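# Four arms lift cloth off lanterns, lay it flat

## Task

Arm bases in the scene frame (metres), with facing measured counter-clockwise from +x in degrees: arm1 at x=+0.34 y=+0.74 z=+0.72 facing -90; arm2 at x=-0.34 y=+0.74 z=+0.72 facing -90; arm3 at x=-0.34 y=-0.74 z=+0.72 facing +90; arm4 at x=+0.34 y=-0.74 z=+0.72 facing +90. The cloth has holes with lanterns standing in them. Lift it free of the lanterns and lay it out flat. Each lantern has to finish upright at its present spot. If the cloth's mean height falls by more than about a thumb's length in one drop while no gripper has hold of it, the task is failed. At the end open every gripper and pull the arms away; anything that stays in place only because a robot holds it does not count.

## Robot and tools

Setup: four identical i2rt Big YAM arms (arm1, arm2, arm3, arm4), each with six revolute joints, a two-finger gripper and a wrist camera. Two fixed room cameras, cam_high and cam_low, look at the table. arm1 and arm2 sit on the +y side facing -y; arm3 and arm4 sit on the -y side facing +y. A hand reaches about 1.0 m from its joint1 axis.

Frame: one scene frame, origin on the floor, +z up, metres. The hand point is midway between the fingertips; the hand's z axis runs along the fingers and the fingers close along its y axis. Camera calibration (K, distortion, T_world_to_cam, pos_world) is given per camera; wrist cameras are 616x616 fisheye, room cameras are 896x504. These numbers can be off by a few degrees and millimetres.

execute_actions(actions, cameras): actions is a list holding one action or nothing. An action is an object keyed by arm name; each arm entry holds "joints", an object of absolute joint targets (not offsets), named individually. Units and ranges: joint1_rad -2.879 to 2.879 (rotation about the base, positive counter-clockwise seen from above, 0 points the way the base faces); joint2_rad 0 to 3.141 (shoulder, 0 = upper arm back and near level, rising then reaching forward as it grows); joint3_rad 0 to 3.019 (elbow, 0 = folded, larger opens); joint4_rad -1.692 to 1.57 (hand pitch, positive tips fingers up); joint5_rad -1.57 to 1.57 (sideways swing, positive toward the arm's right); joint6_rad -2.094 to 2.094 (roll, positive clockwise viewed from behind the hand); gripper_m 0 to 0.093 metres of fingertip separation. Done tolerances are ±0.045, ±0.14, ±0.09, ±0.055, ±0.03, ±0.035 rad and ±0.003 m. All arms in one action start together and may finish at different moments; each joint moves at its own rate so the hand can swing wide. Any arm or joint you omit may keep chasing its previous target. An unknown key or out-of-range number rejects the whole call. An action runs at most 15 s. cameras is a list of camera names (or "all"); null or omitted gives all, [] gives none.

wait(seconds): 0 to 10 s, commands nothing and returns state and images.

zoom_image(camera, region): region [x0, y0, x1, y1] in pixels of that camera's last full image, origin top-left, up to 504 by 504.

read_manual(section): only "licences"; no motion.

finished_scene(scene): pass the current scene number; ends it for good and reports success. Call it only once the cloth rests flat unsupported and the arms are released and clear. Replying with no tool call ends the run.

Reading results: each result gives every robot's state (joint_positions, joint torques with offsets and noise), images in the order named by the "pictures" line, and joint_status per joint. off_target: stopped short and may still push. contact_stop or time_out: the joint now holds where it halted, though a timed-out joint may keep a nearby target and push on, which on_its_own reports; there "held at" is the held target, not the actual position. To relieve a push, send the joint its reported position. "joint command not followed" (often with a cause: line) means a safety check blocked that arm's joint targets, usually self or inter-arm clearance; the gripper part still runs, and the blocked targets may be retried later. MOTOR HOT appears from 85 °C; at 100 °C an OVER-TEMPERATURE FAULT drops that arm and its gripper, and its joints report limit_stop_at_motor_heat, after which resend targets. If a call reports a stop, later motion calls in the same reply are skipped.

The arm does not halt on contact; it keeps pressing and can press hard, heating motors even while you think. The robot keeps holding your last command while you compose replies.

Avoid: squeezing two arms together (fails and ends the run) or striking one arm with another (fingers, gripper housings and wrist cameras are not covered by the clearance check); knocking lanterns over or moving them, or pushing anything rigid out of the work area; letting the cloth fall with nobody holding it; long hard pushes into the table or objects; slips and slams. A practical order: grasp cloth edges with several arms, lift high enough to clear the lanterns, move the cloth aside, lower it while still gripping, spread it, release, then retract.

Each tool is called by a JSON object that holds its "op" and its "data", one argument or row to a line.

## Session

{"op": "execute_actions", "data": {
  "actions": []
}}

Scene clock: 0.00 s.
Joint torques (N m, as the arm reports them, + toward a larger angle): no reading
arm1.joint_positions: joint1_rad=+0.007 joint2_rad=+0.443 joint3_rad=+1.460 joint4_rad=-1.541 joint5_rad=+0.006 joint6_rad=+0.003 gripper_m=+0.095
arm1.joint_status: not commanded
arm1.hand: x=+0.3326 y=+0.6169 z=+1.3503 quat_wxyz=(-0.343, -0.624, -0.600, +0.363) (m; scene frame)
arm2.joint_positions: joint1_rad=-0.003 joint2_rad=+0.438 joint3_rad=+1.467 joint4_rad=-1.543 joint5_rad=+0.002 joint6_rad=+0.008 gripper_m=+0.094
arm2.joint_status: not commanded
arm2.hand: x=-0.3327 y=+0.6225 z=+1.3200 quat_wxyz=(-0.361, -0.607, -0.613, +0.354) (m; scene frame)
arm3.joint_positions: joint1_rad=+0.012 joint2_rad=+0.432 joint3_rad=+1.476 joint4_rad=-1.540 joint5_rad=-0.001 joint6_rad=+0.010 gripper_m=+0.095
arm3.joint_status: not commanded
arm3.hand: x=-0.3351 y=-0.6245 z=+1.3797 quat_wxyz=(-0.369, +0.594, -0.621, -0.354) (m; scene frame)
arm4.joint_positions: joint1_rad=-0.001 joint2_rad=+0.451 joint3_rad=+1.461 joint4_rad=-1.519 joint5_rad=-0.013 joint6_rad=+0.017 gripper_m=+0.095
arm4.joint_status: not commanded
arm4.hand: x=+0.3359 y=-0.6092 z=+1.3720 quat_wxyz=(-0.341, +0.614, -0.607, -0.372) (m; scene frame)
pictures: arm1_cam_wrist, arm2_cam_wrist, arm3_cam_wrist, arm4_cam_wrist, cam_high, cam_low
Images, in order (width x height): arm1_cam_wrist 616x616, arm2_cam_wrist 616x616, arm3_cam_wrist 616x616, arm4_cam_wrist 616x616, cam_high 896x504, cam_low 896x504.

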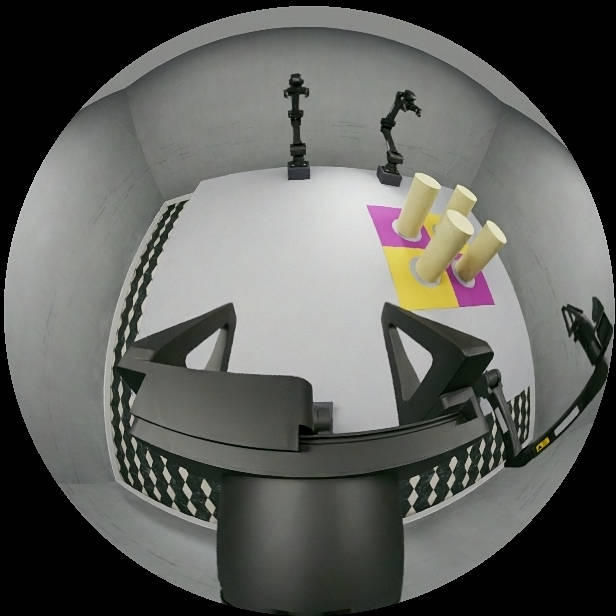

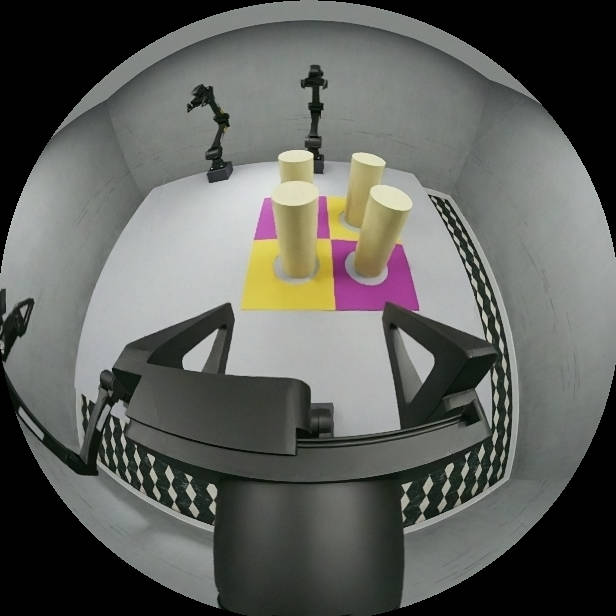

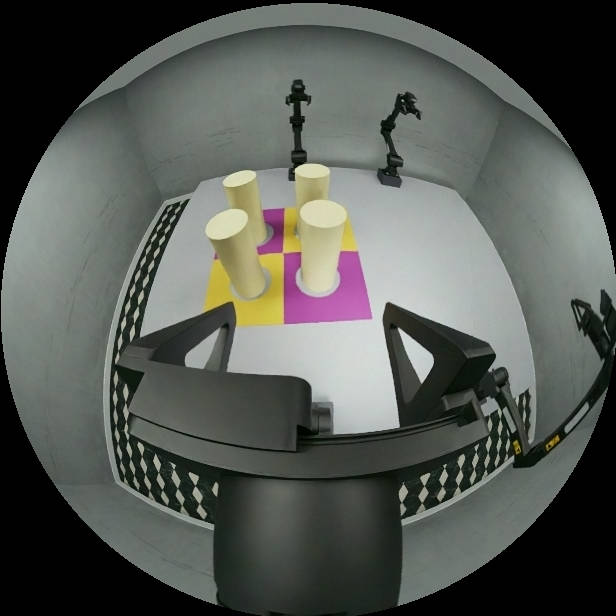

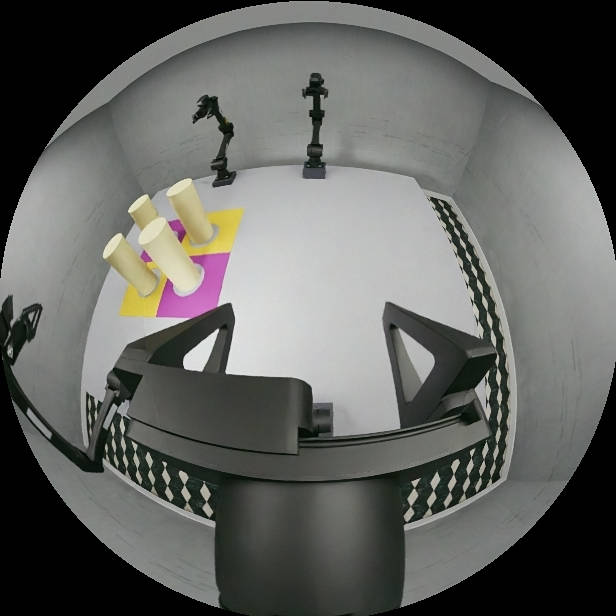

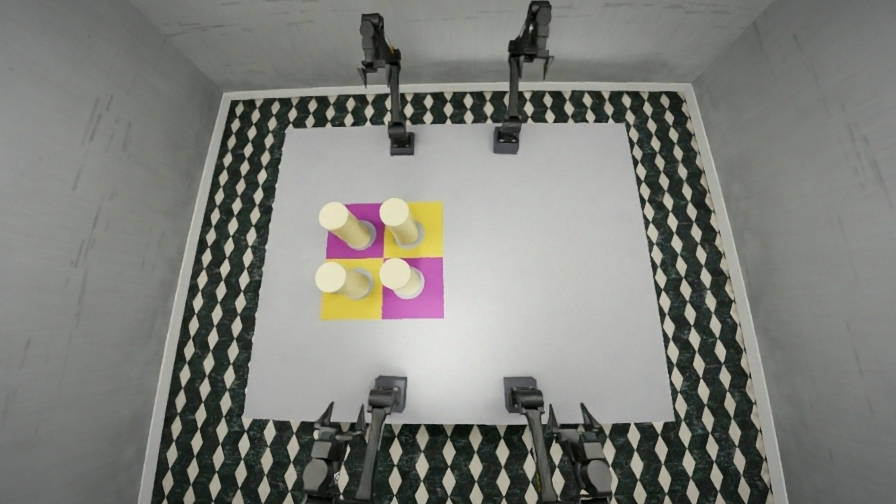

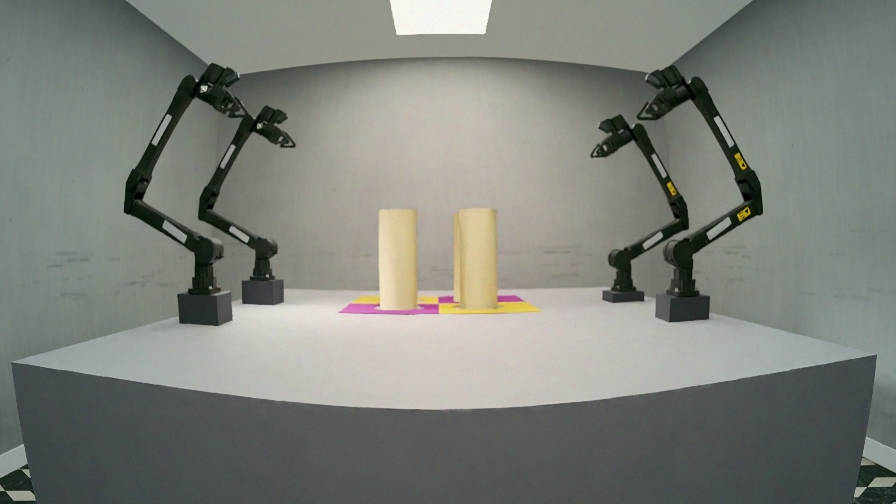

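{"op": "execute_actions", "data": {
  "actions": [
    {"arm1":{"joints":{"joint1_rad":-0.725,"joint6_rad":-0.78,"gripper_m":0.055,"joint2_rad":1.0,"joint4_rad":-0.9}},"arm2":{"joints":{"joint1_rad":-0.78,"joint6_rad":-0.75,"gripper_m":0.055,"joint2_rad":1.0,"joint4_rad":-0.9}},"arm3":{"joints":{"joint1_rad":0.845,"joint6_rad":0.79,"gripper_m":0.055,"joint2_rad":1.0,"joint4_rad":-0.9}},"arm4":{"joints":{"joint1_rad":0.745,"joint6_rad":0.78,"gripper_m":0.055,"joint2_rad":1.0,"joint4_rad":-0.9}}}
  ],
  "cameras": []
}}

{"op": "execute_actions", "data": {
  "actions": [
    {"arm1":{"joints":{"joint2_rad":1.5,"joint3_rad":1.27,"joint4_rad":-0.8}},"arm2":{"joints":{"joint2_rad":1.5,"joint3_rad":1.31,"joint4_rad":-0.85}},"arm3":{"joints":{"joint2_rad":1.5,"joint3_rad":1.135,"joint4_rad":-0.7}},"arm4":{"joints":{"joint2_rad":1.5,"joint3_rad":1.2,"joint4_rad":-0.7}}}
  ],
  "cameras": []
}}

{"op": "execute_actions", "data": {
  "actions": [
    {"arm1":{"joints":{"joint2_rad":1.97,"joint4_rad":-0.5}},"arm2":{"joints":{"joint2_rad":1.925,"joint4_rad":-0.58}},"arm3":{"joints":{"joint2_rad":1.943,"joint4_rad":-0.38}},"arm4":{"joints":{"joint2_rad":1.95,"joint4_rad":-0.43}}}
  ]
}}

Scene clock: 2.37 s.
Joint torques (N m, as the arm reports them, + toward a larger angle): arm1=[ 1.   -3.23  9.76  2.78  0.1   0.  ] | arm2=[ 0.32 -5.89 12.96  2.64  0.09  0.03] | arm3=[ 0.88 -7.48 10.72  2.66  0.    0.02] | arm4=[-1.87 -3.23 10.89  2.19 -0.15 -0.03]
arm1.joint_positions: joint1_rad=-0.725 joint2_rad=+0.989 joint3_rad=+1.460 joint4_rad=-0.924 joint5_rad=+0.005 joint6_rad=-0.764 gripper_m=+0.055
arm1.joint_status: all done
arm1.hand: x=+0.0370 y=+0.4301 z=+1.3458 quat_wxyz=(-0.006, -0.601, -0.597, +0.532) (m; scene frame)
arm2.joint_positions: joint1_rad=-0.775 joint2_rad=+0.992 joint3_rad=+1.459 joint4_rad=-0.917 joint5_rad=+0.001 joint6_rad=-0.740 gripper_m=+0.055
arm2.joint_status: all done
arm2.hand: x=-0.6316 y=+0.4249 z=+1.3118 quat_wxyz=(-0.021, -0.603, -0.594, +0.532) (m; scene frame)
arm3.joint_positions: joint1_rad=+0.844 joint2_rad=+1.008 joint3_rad=+1.474 joint4_rad=-0.924 joint5_rad=+0.001 joint6_rad=+0.778 gripper_m=+0.055
arm3.joint_status: all done
arm3.hand: x=-0.6520 y=-0.4300 z=+1.3620 quat_wxyz=(-0.003, +0.607, -0.597, -0.524) (m; scene frame)
arm4.joint_positions: joint1_rad=+0.748 joint2_rad=+0.998 joint3_rad=+1.455 joint4_rad=-0.930 joint5_rad=-0.012 joint6_rad=+0.772 gripper_m=+0.055
arm4.joint_status: all done
arm4.hand: x=+0.0347 y=-0.4285 z=+1.3567 quat_wxyz=(+0.004, +0.604, -0.601, -0.524) (m; scene frame)
pictures: none
No camera images: the call's "cameras" was empty. Leave "cameras" out to get every camera's image.

Scene clock: 3.93 s.
Joint torques (N m, as the arm reports them, + toward a larger angle): arm1=[  0.73 -11.32   9.7    1.94   0.08  -0.03] | arm2=[  0.34 -13.41  13.33   1.78   0.07   0.  ] | arm3=[  0.85 -17.12  11.     1.37   0.02   0.04] | arm4=[ -1.78 -12.27  11.51   1.42  -0.11  -0.01]
arm1.joint_positions: joint1_rad=-0.725 joint2_rad=+1.489 joint3_rad=+1.259 joint4_rad=-0.818 joint5_rad=+0.005 joint6_rad=-0.764 gripper_m=+0.055
arm1.joint_status: all done
arm1.hand: x=-0.0496 y=+0.3433 z=+1.0095 quat_wxyz=(+0.000, -0.685, -0.681, +0.260) (m; scene frame)
arm2.joint_positions: joint1_rad=-0.775 joint2_rad=+1.494 joint3_rad=+1.280 joint4_rad=-0.859 joint5_rad=+0.001 joint6_rad=-0.740 gripper_m=+0.055
arm2.joint_status: all done
arm2.hand: x=-0.7122 y=+0.3388 z=+0.9786 quat_wxyz=(-0.009, -0.690, -0.681, +0.248) (m; scene frame)
arm3.joint_positions: joint1_rad=+0.844 joint2_rad=+1.519 joint3_rad=+1.097 joint4_rad=-0.714 joint5_rad=+0.001 joint6_rad=+0.779 gripper_m=+0.055
arm3.joint_status: all done
arm3.hand: x=-0.7072 y=-0.3727 z=+0.9445 quat_wxyz=(-0.003, +0.696, -0.686, -0.212) (m; scene frame)
arm4.joint_positions: joint1_rad=+0.748 joint2_rad=+1.511 joint3_rad=+1.165 joint4_rad=-0.723 joint5_rad=-0.012 joint6_rad=+0.773 gripper_m=+0.055
arm4.joint_status: all done
arm4.hand: x=-0.0464 y=-0.3521 z=+0.9825 quat_wxyz=(+0.009, +0.686, -0.683, -0.251) (m; scene frame)
pictures: none
No camera images: the call's "cameras" was empty. Leave "cameras" out to get every camera's image.

Scene clock: 5.37 s.
Joint torques (N m, as the arm reports them, + toward a larger angle): arm1=[  0.89 -16.32   7.84   1.62   0.06  -0.06] | arm2=[  0.72 -18.42  10.75   1.44   0.08   0.  ] | arm3=[  0.71 -19.8    8.04   1.26   0.03   0.04] | arm4=[ -1.72 -17.55   8.66   1.18  -0.11   0.01]
arm1.joint_positions: joint1_rad=-0.725 joint2_rad=+1.964 joint3_rad=+1.259 joint4_rad=-0.519 joint5_rad=+0.005 joint6_rad=-0.764 gripper_m=+0.055
arm1.joint_status: all done
arm1.hand: x=-0.0864 y=+0.3072 z=+0.7721 quat_wxyz=(+0.002, -0.698, -0.694, +0.174) (m; scene frame)
arm2.joint_positions: joint1_rad=-0.775 joint2_rad=+1.924 joint3_rad=+1.286 joint4_rad=-0.592 joint5_rad=+0.001 joint6_rad=-0.740 gripper_m=+0.055
arm2.joint_status: all done
arm2.hand: x=-0.7495 y=+0.2987 z=+0.7656 quat_wxyz=(-0.007, -0.701, -0.692, +0.171) (m; scene frame)
arm3.joint_positions: joint1_rad=+0.844 joint2_rad=+1.953 joint3_rad=+1.109 joint4_rad=-0.397 joint5_rad=+0.001 joint6_rad=+0.779 gripper_m=+0.055
arm3.joint_status: all done
arm3.hand: x=-0.7322 y=-0.3467 z=+0.7500 quat_wxyz=(-0.003, +0.703, -0.693, -0.160) (m; scene frame)
arm4.joint_positions: joint1_rad=+0.748 joint2_rad=+1.974 joint3_rad=+1.174 joint4_rad=-0.454 joint5_rad=-0.012 joint6_rad=+0.773 gripper_m=+0.055
arm4.joint_status: all done
arm4.hand: x=-0.0705 y=-0.3312 z=+0.7594 quat_wxyz=(+0.010, +0.700, -0.696, -0.160) (m; scene frame)
pictures: arm1_cam_wrist, arm2_cam_wrist, arm3_cam_wrist, arm4_cam_wrist, cam_high, cam_low
camera_calibration (this result's frames):
arm1_cam_wrist: T_world_to_cam=[[-0.969201, 0.0330091, 0.24405, -0.285984], [0.122455, 0.924382, 0.361279, -0.551171], [-0.21367, 0.380037, -0.899954, 0.684266], [0, 0, 0, 1]] pos_world=[-0.0634752, 0.258887, 0.884728]
arm2_cam_wrist: T_world_to_cam=[[-0.975515, 0.051851, 0.213734, -0.911278], [0.126674, 0.926895, 0.353298, -0.449063], [-0.179791, 0.371722, -0.910768, 0.578421], [0, 0, 0, 1]] pos_world=[-0.728086, 0.248473, 0.880231]
arm3_cam_wrist: T_world_to_cam=[[0.975656, 0.0372706, -0.216115, 0.887379], [0.118208, -0.919419, 0.375094, -0.508313], [-0.18472, -0.39151, -0.901442, 0.528054], [0, 0, 0, 1]] pos_world=[-0.708148, -0.293687, 0.858451]
arm4_cam_wrist: T_world_to_cam=[[0.969179, 0.0295249, -0.244584, 0.267402], [0.124756, -0.914904, 0.38391, -0.57827], [-0.212436, -0.402591, -0.890389, 0.650812], [0, 0, 0, 1]] pos_world=[-0.048762, -0.274945, 0.866881]
Images, in order (width x height): arm1_cam_wrist 616x616, arm2_cam_wrist 616x616, arm3_cam_wrist 616x616, arm4_cam_wrist 616x616, cam_high 896x504, cam_low 896x504.

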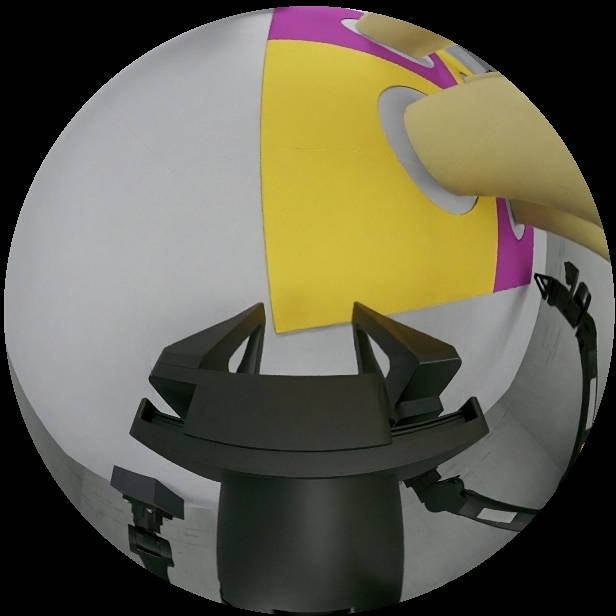

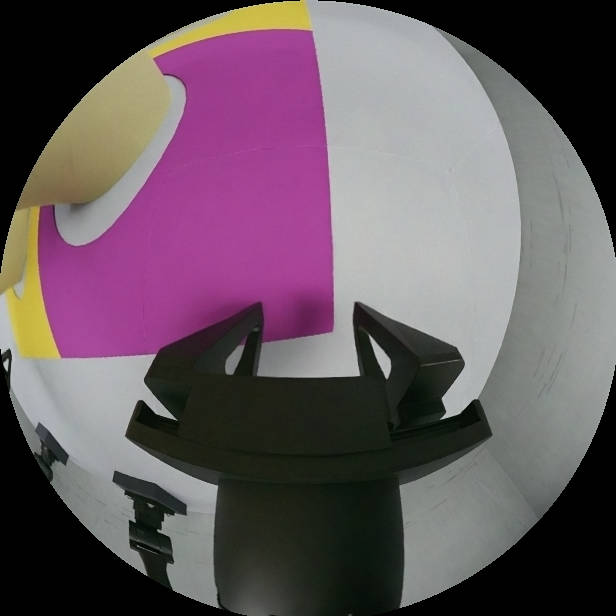

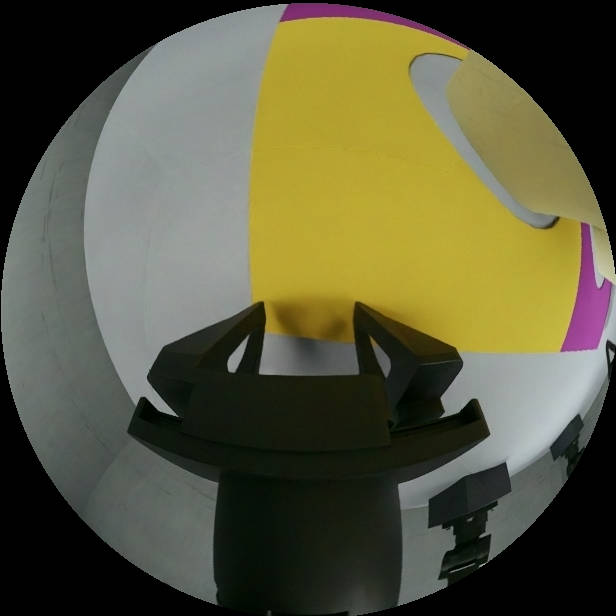

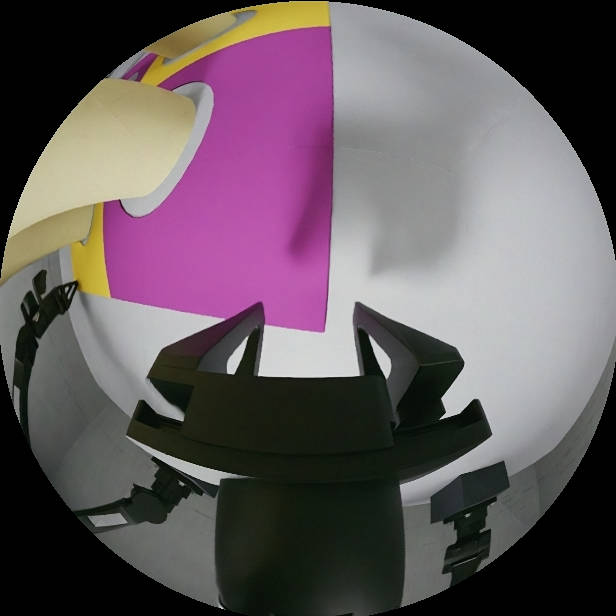

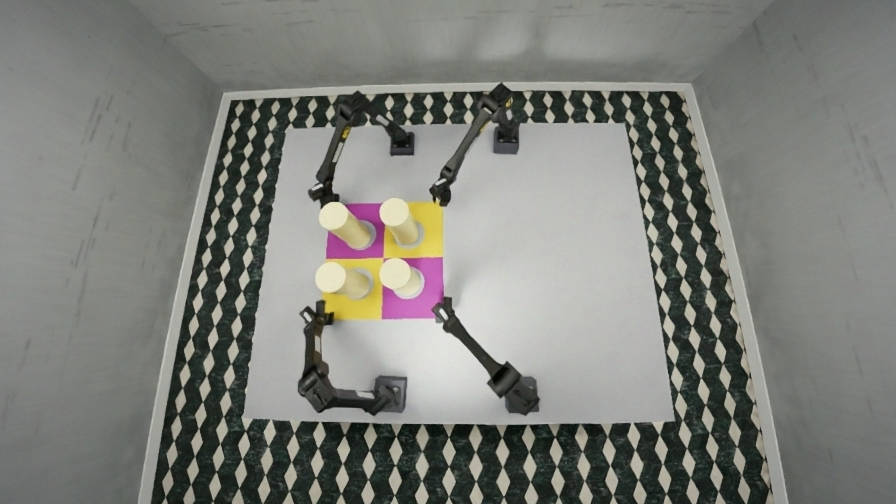

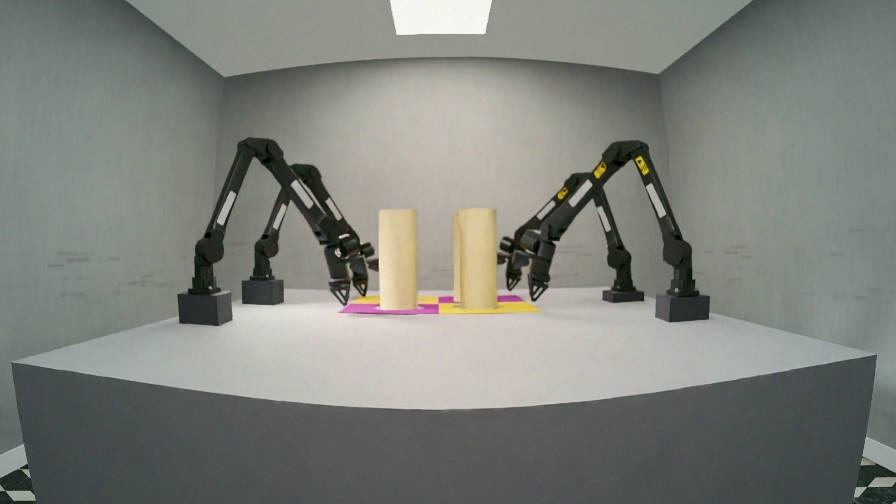

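{"op": "execute_actions", "data": {
  "actions": [
    {"arm1":{"joints":{"joint1_rad":-0.714,"joint2_rad":2.11,"joint3_rad":1.58,"joint4_rad":-0.99}},"arm2":{"joints":{"joint1_rad":-0.795,"joint2_rad":2.07,"joint3_rad":1.64,"joint4_rad":-1.08}},"arm3":{"joints":{"joint1_rad":0.87,"joint2_rad":2.08,"joint3_rad":1.50,"joint4_rad":-0.92}},"arm4":{"joints":{"joint2_rad":2.10,"joint3_rad":1.545,"joint4_rad":-0.94}}}
  ],
  "cameras": ["arm1_cam_wrist","arm2_cam_wrist","arm3_cam_wrist","arm4_cam_wrist"]
}}

Scene clock: 7.17 s.
Joint torques (N m, as the arm reports them, + toward a larger angle): arm1=[  1.86 -18.83   9.75  -0.27   0.06  -0.06] | arm2=[ -0.2  -20.86  12.37   0.01   0.07  -0.02] | arm3=[  1.16 -21.28   9.48  -0.71  -0.01   0.07] | arm4=[ -1.73 -18.69  10.02  -0.49  -0.1    0.02]
arm1.joint_positions: joint1_rad=-0.724 joint2_rad=+2.102 joint3_rad=+1.545 joint4_rad=-0.973 joint5_rad=+0.005 joint6_rad=-0.765 gripper_m=+0.055
arm1.joint_status: all done
arm1.hand: x=-0.0874 y=+0.3048 z=+0.7716 quat_wxyz=(+0.005, -0.708, -0.706, +0.022) (m; scene frame)
arm2.joint_positions: joint1_rad=-0.783 joint2_rad=+2.070 joint3_rad=+1.602 joint4_rad=-1.070 joint5_rad=+0.001 joint6_rad=-0.741 gripper_m=+0.055
arm2.joint_status: all done
arm2.hand: x=-0.7576 y=+0.2976 z=+0.7752 quat_wxyz=(-0.001, -0.714, -0.700, +0.018) (m; scene frame)
arm3.joint_positions: joint1_rad=+0.864 joint2_rad=+2.070 joint3_rad=+1.465 joint4_rad=-0.907 joint5_rad=+0.002 joint6_rad=+0.779 gripper_m=+0.055
arm3.joint_status: all done
arm3.hand: x=-0.7633 y=-0.3324 z=+0.7794 quat_wxyz=(-0.003, +0.718, -0.695, -0.026) (m; scene frame)
arm4.joint_positions: joint1_rad=+0.748 joint2_rad=+2.106 joint3_rad=+1.509 joint4_rad=-0.923 joint5_rad=-0.012 joint6_rad=+0.773 gripper_m=+0.055
arm4.joint_status: all done
arm4.hand: x=-0.0887 y=-0.3124 z=+0.7764 quat_wxyz=(+0.011, +0.708, -0.705, -0.028) (m; scene frame)
pictures: arm1_cam_wrist, arm2_cam_wrist, arm3_cam_wrist, arm4_cam_wrist
camera_calibration (this result's frames):
arm1_cam_wrist: T_world_to_cam=[[-0.999317, 0.00162143, 0.0369112, -0.119991], [0.0223962, 0.82115, 0.570273, -0.687266], [-0.029385, 0.57071, -0.820626, 0.58133], [0, 0, 0, 1]] pos_world=[-0.0874344, 0.232772, 0.873413]
arm2_cam_wrist: T_world_to_cam=[[-0.999331, 0.0340984, 0.0131907, -0.778453], [0.0355582, 0.822555, 0.567573, -0.654464], [0.00850324, 0.567663, -0.823217, 0.602556], [0, 0, 0, 1]] pos_world=[-0.759785, 0.222828, 0.87776]
arm3_cam_wrist: T_world_to_cam=[[0.999064, 0.0322763, -0.0288026, 0.793749], [0.0428419, -0.830469, 0.555415, -0.671023], [-0.00599301, -0.556129, -0.831075, 0.581383], [0, 0, 0, 1]] pos_world=[-0.760773, -0.259559, 0.878731]
arm4_cam_wrist: T_world_to_cam=[[0.998017, 0.00273956, -0.0628869, 0.141738], [0.0378759, -0.82409, 0.565192, -0.685479], [-0.0502761, -0.566453, -0.822559, 0.580158], [0, 0, 0, 1]] pos_world=[-0.0863255, -0.236653, 0.873554]
Images, in order (width x height): arm1_cam_wrist 616x616, arm2_cam_wrist 616x616, arm3_cam_wrist 616x616, arm4_cam_wrist 616x616.

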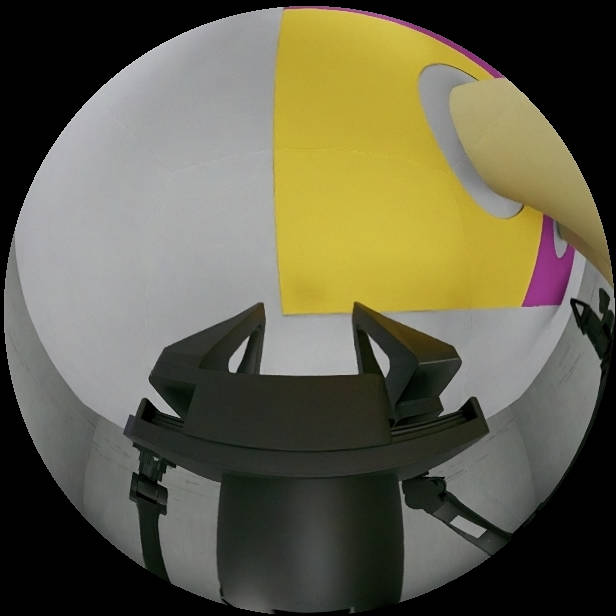

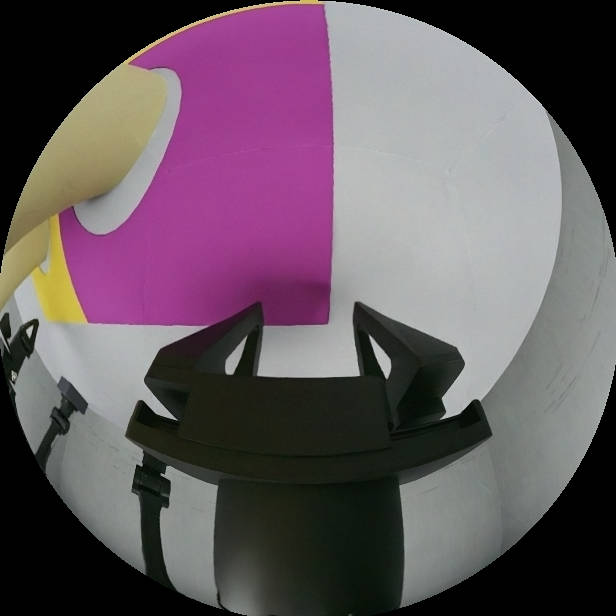

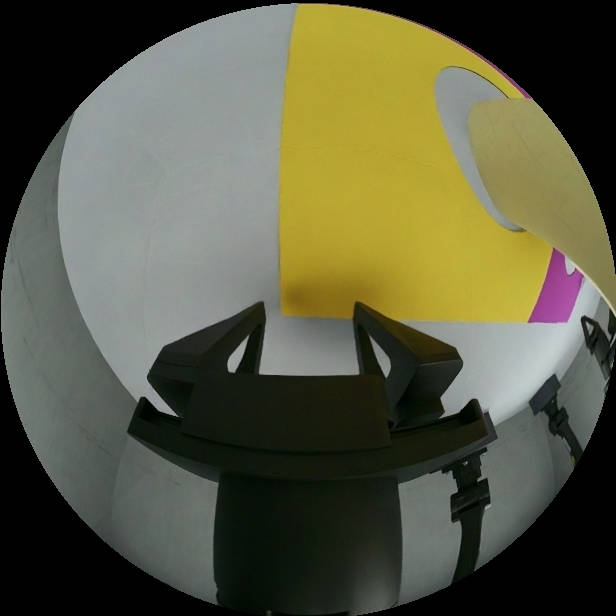

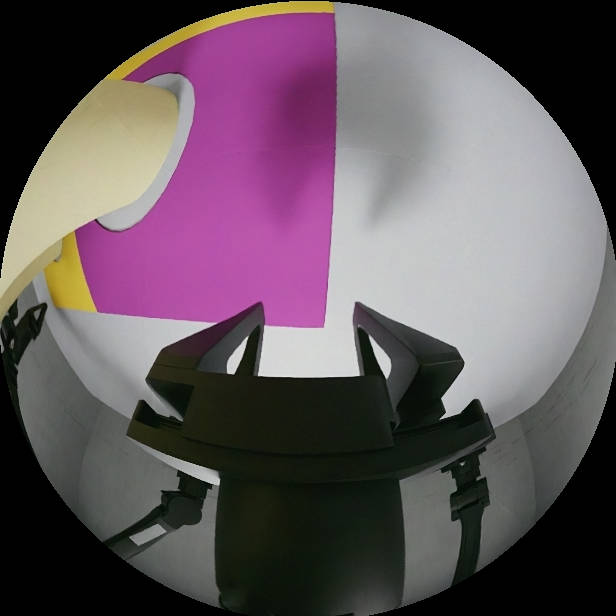

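{"op": "execute_actions", "data": {
  "actions": [
    {"arm1":{"joints":{"joint2_rad":2.23,"joint4_rad":-0.90}},"arm2":{"joints":{"joint2_rad":2.2,"joint4_rad":-1.0}},"arm3":{"joints":{"joint2_rad":2.2,"joint4_rad":-0.83}},"arm4":{"joints":{"joint2_rad":2.23,"joint4_rad":-0.85}}}
  ],
  "cameras": []
}}

{"op": "execute_actions", "data": {
  "actions": [
    {"arm1":{"joints":{"gripper_m":0}},"arm2":{"joints":{"gripper_m":0}},"arm3":{"joints":{"gripper_m":0}},"arm4":{"joints":{"gripper_m":0}}}
  ],
  "cameras": ["arm1_cam_wrist","arm2_cam_wrist","arm3_cam_wrist","arm4_cam_wrist"]
}}

Scene clock: 8.77 s.
Joint torques (N m, as the arm reports them, + toward a larger angle): arm1=[  1.37 -16.54   7.78   0.75   0.06  -0.07] | arm2=[  0.36 -18.24   9.22   0.66   0.15  -0.01] | arm3=[  0.9  -18.85   7.39   0.39  -0.07   0.05] | arm4=[ -1.72 -16.98   7.69   0.36   0.     0.  ]
arm1.joint_positions: joint1_rad=-0.723 joint2_rad=+2.185 joint3_rad=+1.568 joint4_rad=-0.910 joint5_rad=+0.005 joint6_rad=-0.766 gripper_m=+0.055
arm1.joint_status: all done
arm1.hand: x=-0.0952 y=+0.2962 z=+0.7308 quat_wxyz=(+0.005, -0.707, -0.706, +0.024) (m; scene frame)
arm2.joint_positions: joint1_rad=-0.786 joint2_rad=+2.154 joint3_rad=+1.637 joint4_rad=-1.005 joint5_rad=-0.002 joint6_rad=-0.742 gripper_m=+0.055
arm2.joint_status: all done
arm2.hand: x=-0.7718 y=+0.2845 z=+0.7376 quat_wxyz=(-0.002, -0.715, -0.699, +0.026) (m; scene frame)
arm3.joint_positions: joint1_rad=+0.866 joint2_rad=+2.150 joint3_rad=+1.492 joint4_rad=-0.839 joint5_rad=+0.004 joint6_rad=+0.780 gripper_m=+0.055
arm3.joint_status: all done
arm3.hand: x=-0.7742 y=-0.3231 z=+0.7424 quat_wxyz=(-0.004, +0.719, -0.695, -0.033) (m; scene frame)
arm4.joint_positions: joint1_rad=+0.748 joint2_rad=+2.206 joint3_rad=+1.534 joint4_rad=-0.861 joint5_rad=-0.014 joint6_rad=+0.775 gripper_m=+0.055
arm4.joint_status: all done
arm4.hand: x=-0.0947 y=-0.3077 z=+0.7265 quat_wxyz=(+0.012, +0.708, -0.706, -0.021) (m; scene frame)
pictures: none
No camera images: the call's "cameras" was empty. Leave "cameras" out to get every camera's image.

Scene clock: 9.37 s.
Joint torques (N m, as the arm reports them, + toward a larger angle): arm1=[  1.34 -17.09   7.62   0.53  -0.11  -0.07] | arm2=[  0.14 -17.46   9.07   0.66   0.23  -0.01] | arm3=[  1.34 -17.69   7.44   0.37  -0.27   0.06] | arm4=[ -1.89 -16.88   7.68   0.19   0.27   0.  ]
arm1.joint_positions: joint1_rad=-0.723 joint2_rad=+2.185 joint3_rad=+1.569 joint4_rad=-0.904 joint5_rad=+0.010 joint6_rad=-0.766 gripper_m=+0.004
arm1.joint_status: gripper_m off_target (ended at +0.004, target +0.000)
arm1.hand: x=-0.0971 y=+0.2952 z=+0.7313 quat_wxyz=(+0.007, -0.707, -0.706, +0.027) (m; scene frame)
arm2.joint_positions: joint1_rad=-0.786 joint2_rad=+2.154 joint3_rad=+1.637 joint4_rad=-1.005 joint5_rad=-0.003 joint6_rad=-0.742 gripper_m=+0.000
arm2.joint_status: all done
arm2.hand: x=-0.7717 y=+0.2844 z=+0.7376 quat_wxyz=(-0.002, -0.715, -0.699, +0.026) (m; scene frame)
arm3.joint_positions: joint1_rad=+0.863 joint2_rad=+2.150 joint3_rad=+1.492 joint4_rad=-0.839 joint5_rad=+0.011 joint6_rad=+0.780 gripper_m=+0.002
arm3.joint_status: all done
arm3.hand: x=-0.7722 y=-0.3210 z=+0.7424 quat_wxyz=(-0.008, +0.718, -0.696, -0.033) (m; scene frame)
arm4.joint_positions: joint1_rad=+0.749 joint2_rad=+2.206 joint3_rad=+1.535 joint4_rad=-0.854 joint5_rad=-0.019 joint6_rad=+0.775 gripper_m=+0.003
arm4.joint_status: all done
arm4.hand: x=-0.0977 y=-0.3076 z=+0.7270 quat_wxyz=(+0.015, +0.708, -0.705, -0.025) (m; scene frame)
pictures: arm1_cam_wrist, arm2_cam_wrist, arm3_cam_wrist, arm4_cam_wrist
camera_calibration (this result's frames):
arm1_cam_wrist: T_world_to_cam=[[-0.998864, -0.000308999, 0.0476451, -0.135467], [0.0267807, 0.823428, 0.566788, -0.653883], [-0.0394075, 0.56742, -0.822485, 0.554771], [0, 0, 0, 1]] pos_world=[-0.0959391, 0.223595, 0.833359]
arm2_cam_wrist: T_world_to_cam=[[-0.99914, 0.0357138, 0.0210693, -0.79776], [0.041398, 0.830168, 0.555974, -0.610807], [0.00236492, 0.556368, -0.830932, 0.583408], [0, 0, 0, 1]] pos_world=[-0.773167, 0.210974, 0.841174]
arm3_cam_wrist: T_world_to_cam=[[0.999005, 0.030785, -0.0322701, 0.803272], [0.0433709, -0.839218, 0.542062, -0.633097], [-0.0103943, -0.542922, -0.839719, 0.564174], [0, 0, 0, 1]] pos_world=[-0.76915, -0.249733, 0.842847]
arm4_cam_wrist: T_world_to_cam=[[0.997923, 0.00260064, -0.0643627, 0.148629], [0.0390864, -0.818662, 0.572943, -0.657071], [-0.0512013, -0.574269, -0.817064, 0.535303], [0, 0, 0, 1]] pos_world=[-0.0952293, -0.230898, 0.823407]
Images, in order (width x height): arm1_cam_wrist 616x616, arm2_cam_wrist 616x616, arm3_cam_wrist 616x616, arm4_cam_wrist 616x616.

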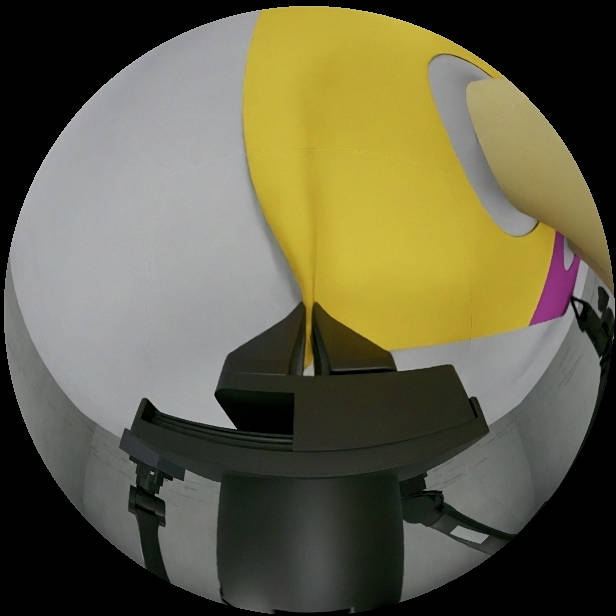

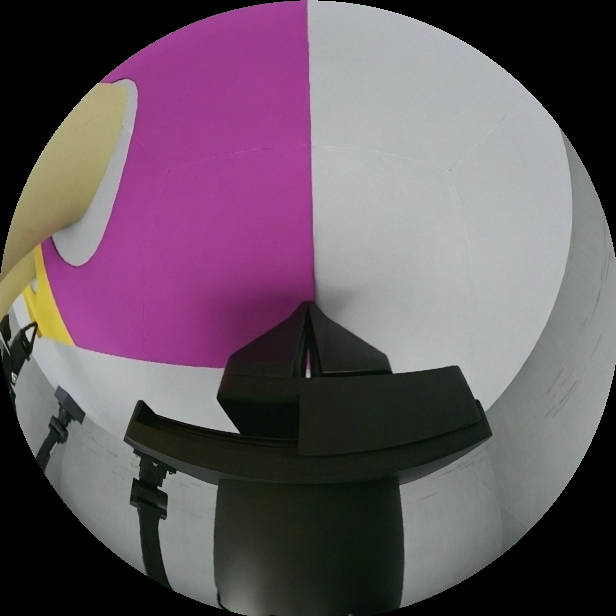

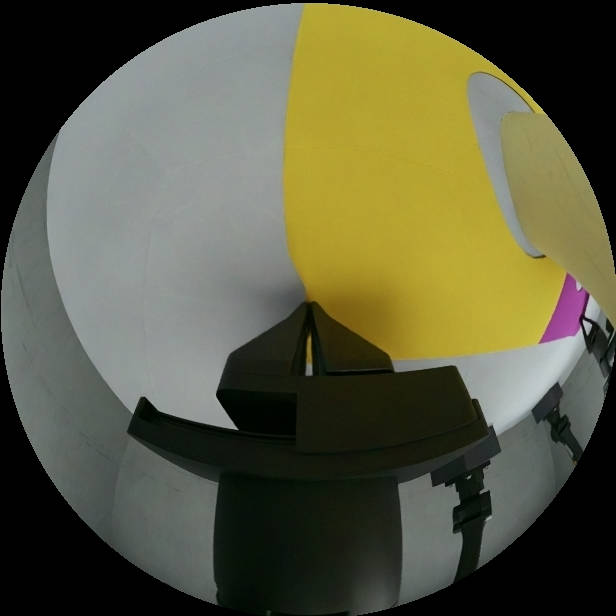

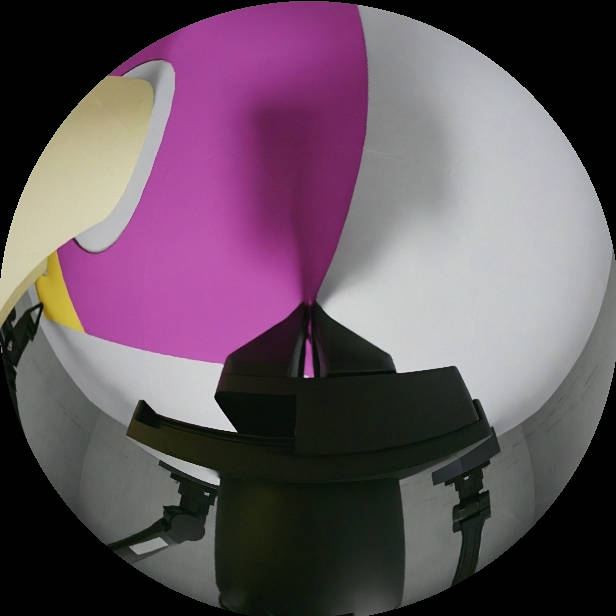

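{"op": "execute_actions", "data": {
  "actions": [
    {"arm2":{"joints":{"gripper_m":0.055,"joint1_rad":-0.76,"joint2_rad":2.09,"joint3_rad":1.6,"joint4_rad":-1.02}}}
  ],
  "cameras": []
}}

{"op": "execute_actions", "data": {
  "actions": [
    {"arm2":{"joints":{"joint2_rad":2.2}}}
  ],
  "cameras": []
}}

{"op": "execute_actions", "data": {
  "actions": [
    {"arm2":{"joints":{"gripper_m":0}}}
  ],
  "cameras": ["arm2_cam_wrist"]
}}

Scene clock: 10.40 s.
Joint torques (N m, as the arm reports them, + toward a larger angle): arm1=[  1.59 -16.29   7.62   0.62  -0.13  -0.05] | arm2=[  1.93 -20.41   9.38   0.14   0.02  -0.01] | arm3=[  1.62 -18.12   7.37   0.33  -0.28   0.04] | arm4=[ -1.87 -16.93   7.66   0.18   0.26   0.  ]
arm1.joint_positions: joint1_rad=-0.723 joint2_rad=+2.185 joint3_rad=+1.569 joint4_rad=-0.904 joint5_rad=+0.010 joint6_rad=-0.766 gripper_m=+0.004
arm1.joint_status: not commanded
arm1.hand: x=-0.0971 y=+0.2952 z=+0.7313 quat_wxyz=(+0.007, -0.707, -0.706, +0.027) (m; scene frame)
arm2.joint_positions: joint1_rad=-0.769 joint2_rad=+2.092 joint3_rad=+1.595 joint4_rad=-1.012 joint5_rad=+0.002 joint6_rad=-0.742 gripper_m=+0.055
arm2.joint_status: all done
arm2.hand: x=-0.7571 y=+0.2856 z=+0.7601 quat_wxyz=(+0.000, -0.709, -0.705, +0.032) (m; scene frame)
arm3.joint_positions: joint1_rad=+0.863 joint2_rad=+2.150 joint3_rad=+1.492 joint4_rad=-0.839 joint5_rad=+0.011 joint6_rad=+0.780 gripper_m=+0.002
arm3.joint_status: not commanded
arm3.hand: x=-0.7722 y=-0.3210 z=+0.7424 quat_wxyz=(-0.008, +0.718, -0.696, -0.033) (m; scene frame)
arm4.joint_positions: joint1_rad=+0.749 joint2_rad=+2.206 joint3_rad=+1.535 joint4_rad=-0.854 joint5_rad=-0.019 joint6_rad=+0.775 gripper_m=+0.003
arm4.joint_status: not commanded
arm4.hand: x=-0.0977 y=-0.3076 z=+0.7270 quat_wxyz=(+0.015, +0.708, -0.705, -0.025) (m; scene frame)
pictures: none
No camera images: the call's "cameras" was empty. Leave "cameras" out to get every camera's image.

Scene clock: 11.37 s.
Joint torques (N m, as the arm reports them, + toward a larger angle): arm1=[  1.57 -16.29   7.68   0.56  -0.12  -0.05] | arm2=[  1.83 -16.94   7.96   0.3    0.13  -0.01] | arm3=[  1.48 -18.13   7.35   0.34  -0.29   0.06] | arm4=[ -1.88 -16.95   7.65   0.18   0.26   0.  ]
arm1.joint_positions: joint1_rad=-0.723 joint2_rad=+2.185 joint3_rad=+1.569 joint4_rad=-0.904 joint5_rad=+0.010 joint6_rad=-0.766 gripper_m=+0.004
arm1.joint_status: not commanded
arm1.hand: x=-0.0971 y=+0.2952 z=+0.7313 quat_wxyz=(+0.007, -0.707, -0.706, +0.027) (m; scene frame)
arm2.joint_positions: joint1_rad=-0.768 joint2_rad=+2.140 joint3_rad=+1.610 joint4_rad=-1.018 joint5_rad=-0.001 joint6_rad=-0.742 gripper_m=+0.055
arm2.joint_status: all done
arm2.hand: x=-0.7550 y=+0.2863 z=+0.7364 quat_wxyz=(-0.001, -0.708, -0.706, +0.013) (m; scene frame)
arm3.joint_positions: joint1_rad=+0.863 joint2_rad=+2.150 joint3_rad=+1.492 joint4_rad=-0.839 joint5_rad=+0.011 joint6_rad=+0.780 gripper_m=+0.002
arm3.joint_status: not commanded
arm3.hand: x=-0.7722 y=-0.3210 z=+0.7424 quat_wxyz=(-0.008, +0.718, -0.696, -0.033) (m; scene frame)
arm4.joint_positions: joint1_rad=+0.749 joint2_rad=+2.206 joint3_rad=+1.535 joint4_rad=-0.854 joint5_rad=-0.019 joint6_rad=+0.775 gripper_m=+0.003
arm4.joint_status: not commanded
arm4.hand: x=-0.0977 y=-0.3076 z=+0.7270 quat_wxyz=(+0.015, +0.708, -0.705, -0.025) (m; scene frame)
pictures: none
No camera images: the call's "cameras" was empty. Leave "cameras" out to get every camera's image.

Scene clock: 12.07 s.
Joint torques (N m, as the arm reports them, + toward a larger angle): arm1=[  1.42 -16.59   7.7    0.62  -0.11  -0.04] | arm2=[  0.23 -16.81   7.93   0.57   0.25  -0.01] | arm3=[  1.28 -18.13   7.37   0.31  -0.29   0.06] | arm4=[ -1.88 -16.91   7.66   0.18   0.26   0.  ]
arm1.joint_positions: joint1_rad=-0.723 joint2_rad=+2.185 joint3_rad=+1.569 joint4_rad=-0.904 joint5_rad=+0.010 joint6_rad=-0.766 gripper_m=+0.004
arm1.joint_status: not commanded
arm1.hand: x=-0.0971 y=+0.2952 z=+0.7313 quat_wxyz=(+0.007, -0.707, -0.706, +0.027) (m; scene frame)
arm2.joint_positions: joint1_rad=-0.760 joint2_rad=+2.140 joint3_rad=+1.610 joint4_rad=-1.024 joint5_rad=-0.004 joint6_rad=-0.742 gripper_m=+0.002
arm2.joint_status: all done
arm2.hand: x=-0.7496 y=+0.2836 z=+0.7363 quat_wxyz=(-0.003, -0.706, -0.709, +0.009) (m; scene frame)
arm3.joint_positions: joint1_rad=+0.863 joint2_rad=+2.150 joint3_rad=+1.492 joint4_rad=-0.839 joint5_rad=+0.011 joint6_rad=+0.780 gripper_m=+0.002
arm3.joint_status: not commanded
arm3.hand: x=-0.7722 y=-0.3210 z=+0.7424 quat_wxyz=(-0.008, +0.718, -0.696, -0.033) (m; scene frame)
arm4.joint_positions: joint1_rad=+0.749 joint2_rad=+2.206 joint3_rad=+1.535 joint4_rad=-0.854 joint5_rad=-0.019 joint6_rad=+0.775 gripper_m=+0.003
arm4.joint_status: not commanded
arm4.hand: x=-0.0977 y=-0.3076 z=+0.7270 quat_wxyz=(+0.015, +0.708, -0.705, -0.025) (m; scene frame)
pictures: arm2_cam_wrist
camera_calibration (this result's frames):
arm2_cam_wrist: T_world_to_cam=[[-0.99996, 0.00873529, -0.00184893, -0.751699], [0.00607991, 0.817796, 0.575476, -0.647744], [0.006539, 0.575442, -0.817817, 0.570831], [0, 0, 0, 1]] pos_world=[-0.751463, 0.207809, 0.838206]
Images, in order (width x height): arm2_cam_wrist 616x616.

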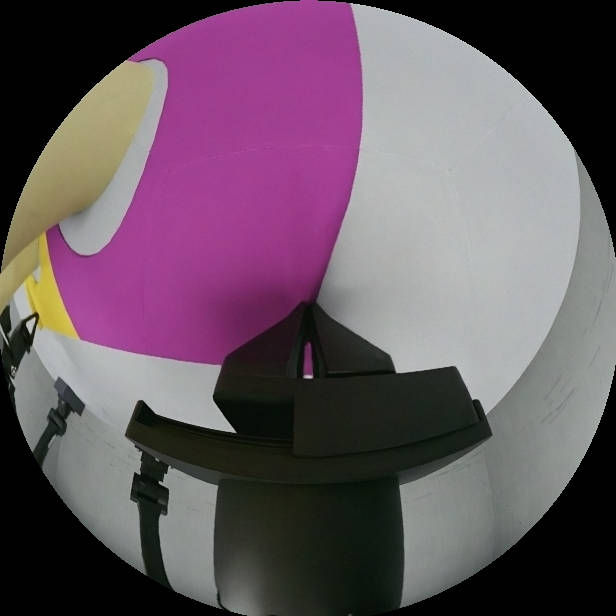

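{"op": "execute_actions", "data": {
  "actions": [
    {"arm1":{"joints":{"joint2_rad":1.92,"joint3_rad":1.465,"joint4_rad":-0.833}},"arm2":{"joints":{"joint2_rad":1.86,"joint3_rad":1.47,"joint4_rad":-0.9}},"arm3":{"joints":{"joint2_rad":1.91,"joint3_rad":1.36,"joint4_rad":-0.735}},"arm4":{"joints":{"joint2_rad":1.92,"joint3_rad":1.42,"joint4_rad":-0.78}}}
  ],
  "cameras": ["cam_high"]
}}

{"op": "execute_actions", "data": {
  "actions": [
    {"arm1":{"joints":{"joint2_rad":1.67,"joint3_rad":1.37,"joint4_rad":-0.68}},"arm2":{"joints":{"joint2_rad":1.62,"joint3_rad":1.395,"joint4_rad":-0.755}},"arm3":{"joints":{"joint2_rad":1.645,"joint3_rad":1.25,"joint4_rad":-0.59}},"arm4":{"joints":{"joint2_rad":1.665,"joint3_rad":1.315,"joint4_rad":-0.625}}}
  ],
  "cameras": ["cam_high","cam_low"]
}}

Scene clock: 14.00 s.
Joint torques (N m, as the arm reports them, + toward a larger angle): arm1=[  1.18 -16.79   7.49   1.21  -0.02  -0.04] | arm2=[ -0.41 -18.46  10.55   1.24   0.29   0.01] | arm3=[  1.82 -19.78   8.21   1.06  -0.26   0.03] | arm4=[ -1.83 -15.88   8.24   0.54   0.01  -0.01]
arm1.joint_positions: joint1_rad=-0.719 joint2_rad=+1.906 joint3_rad=+1.472 joint4_rad=-0.839 joint5_rad=+0.007 joint6_rad=-0.766 gripper_m=+0.004
arm1.joint_status: all done
arm1.hand: x=-0.1007 y=+0.2864 z=+0.8668 quat_wxyz=(+0.003, -0.698, -0.700, +0.150) (m; scene frame)
arm2.joint_positions: joint1_rad=-0.749 joint2_rad=+1.856 joint3_rad=+1.459 joint4_rad=-0.909 joint5_rad=-0.006 joint6_rad=-0.742 gripper_m=+0.002
arm2.joint_status: all done
arm2.hand: x=-0.7403 y=+0.2842 z=+0.8525 quat_wxyz=(-0.010, -0.695, -0.706, +0.133) (m; scene frame)
arm3.joint_positions: joint1_rad=+0.855 joint2_rad=+1.906 joint3_rad=+1.350 joint4_rad=-0.750 joint5_rad=+0.010 joint6_rad=+0.780 gripper_m=+0.002
arm3.joint_status: all done
arm3.hand: x=-0.7652 y=-0.3223 z=+0.8386 quat_wxyz=(-0.006, +0.709, -0.693, -0.128) (m; scene frame)
arm4.joint_positions: joint1_rad=+0.749 joint2_rad=+1.912 joint3_rad=+1.417 joint4_rad=-0.784 joint5_rad=-0.014 joint6_rad=+0.775 gripper_m=+0.003
arm4.joint_status: all done
arm4.hand: x=-0.1009 y=-0.3002 z=+0.8630 quat_wxyz=(+0.011, +0.701, -0.698, -0.148) (m; scene frame)
pictures: cam_high
Images, in order (width x height): cam_high 896x504.

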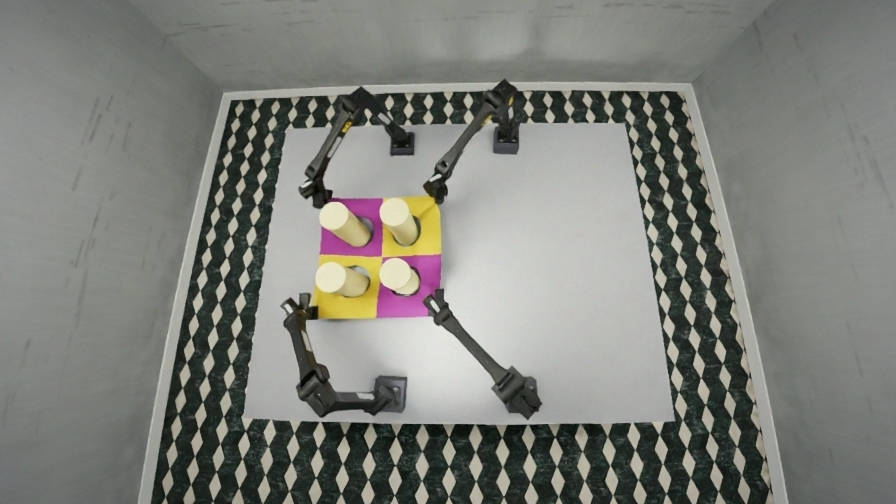

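Scene clock: 15.33 s.
Joint torques (N m, as the arm reports them, + toward a larger angle): arm1=[  0.97 -14.31   8.8    1.74  -0.01  -0.01] | arm2=[  0.08 -16.23  12.8    1.88   0.33   0.02] | arm3=[  2.26 -15.73   9.78   1.81  -0.25   0.02] | arm4=[ -1.94 -13.46   9.99   1.13   0.01  -0.03]
arm1.joint_positions: joint1_rad=-0.719 joint2_rad=+1.660 joint3_rad=+1.371 joint4_rad=-0.692 joint5_rad=+0.007 joint6_rad=-0.766 gripper_m=+0.004
arm1.joint_status: all done
arm1.hand: x=-0.0978 y=+0.2885 z=+0.9845 quat_wxyz=(+0.000, -0.676, -0.677, +0.292) (m; scene frame)
arm2.joint_positions: joint1_rad=-0.749 joint2_rad=+1.619 joint3_rad=+1.374 joint4_rad=-0.767 joint5_rad=-0.007 joint6_rad=-0.742 gripper_m=+0.002
arm2.joint_status: all done
arm2.hand: x=-0.7391 y=+0.2854 z=+0.9668 quat_wxyz=(-0.017, -0.674, -0.685, +0.276) (m; scene frame)
arm3.joint_positions: joint1_rad=+0.855 joint2_rad=+1.630 joint3_rad=+1.232 joint4_rad=-0.610 joint5_rad=+0.010 joint6_rad=+0.780 gripper_m=+0.002
arm3.joint_status: all done
arm3.hand: x=-0.7633 y=-0.3249 z=+0.9599 quat_wxyz=(-0.005, +0.687, -0.672, -0.274) (m; scene frame)
arm4.joint_positions: joint1_rad=+0.749 joint2_rad=+1.661 joint3_rad=+1.300 joint4_rad=-0.637 joint5_rad=-0.014 joint6_rad=+0.775 gripper_m=+0.003
arm4.joint_status: all done
arm4.hand: x=-0.0961 y=-0.3034 z=+0.9753 quat_wxyz=(+0.010, +0.679, -0.676, -0.285) (m; scene frame)
pictures: cam_high, cam_low
Images, in order (width x height): cam_high 896x504, cam_low 896x504.

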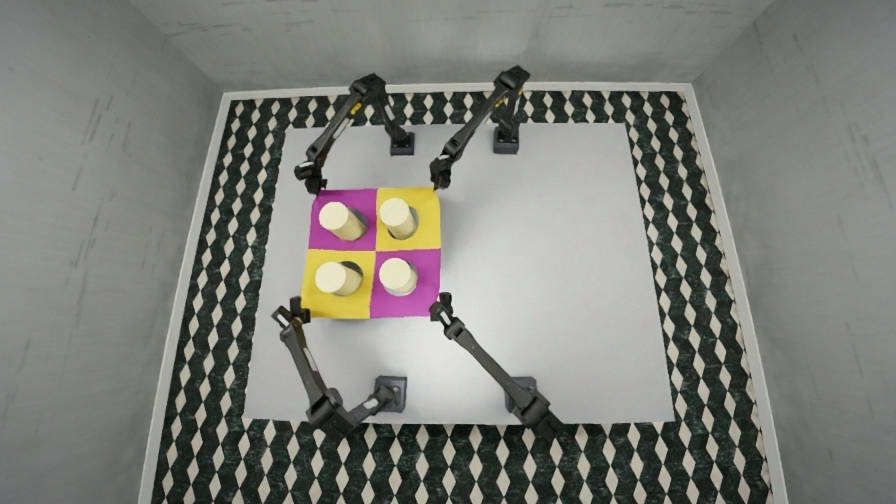

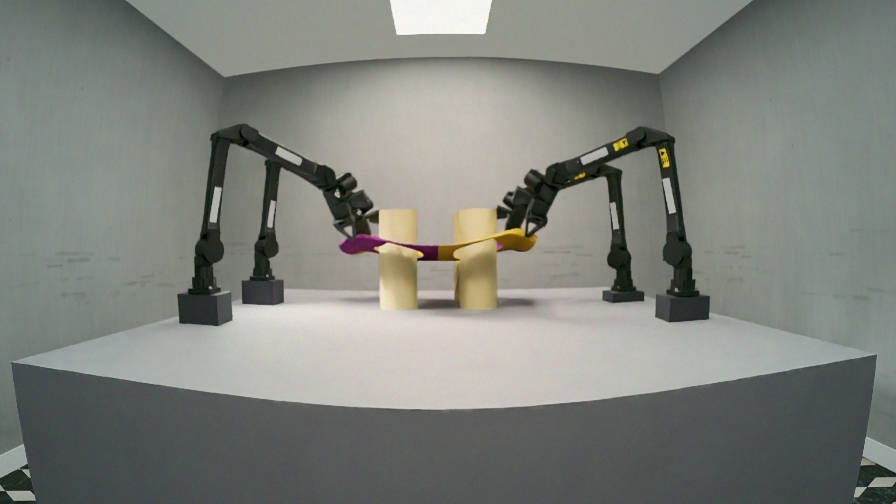

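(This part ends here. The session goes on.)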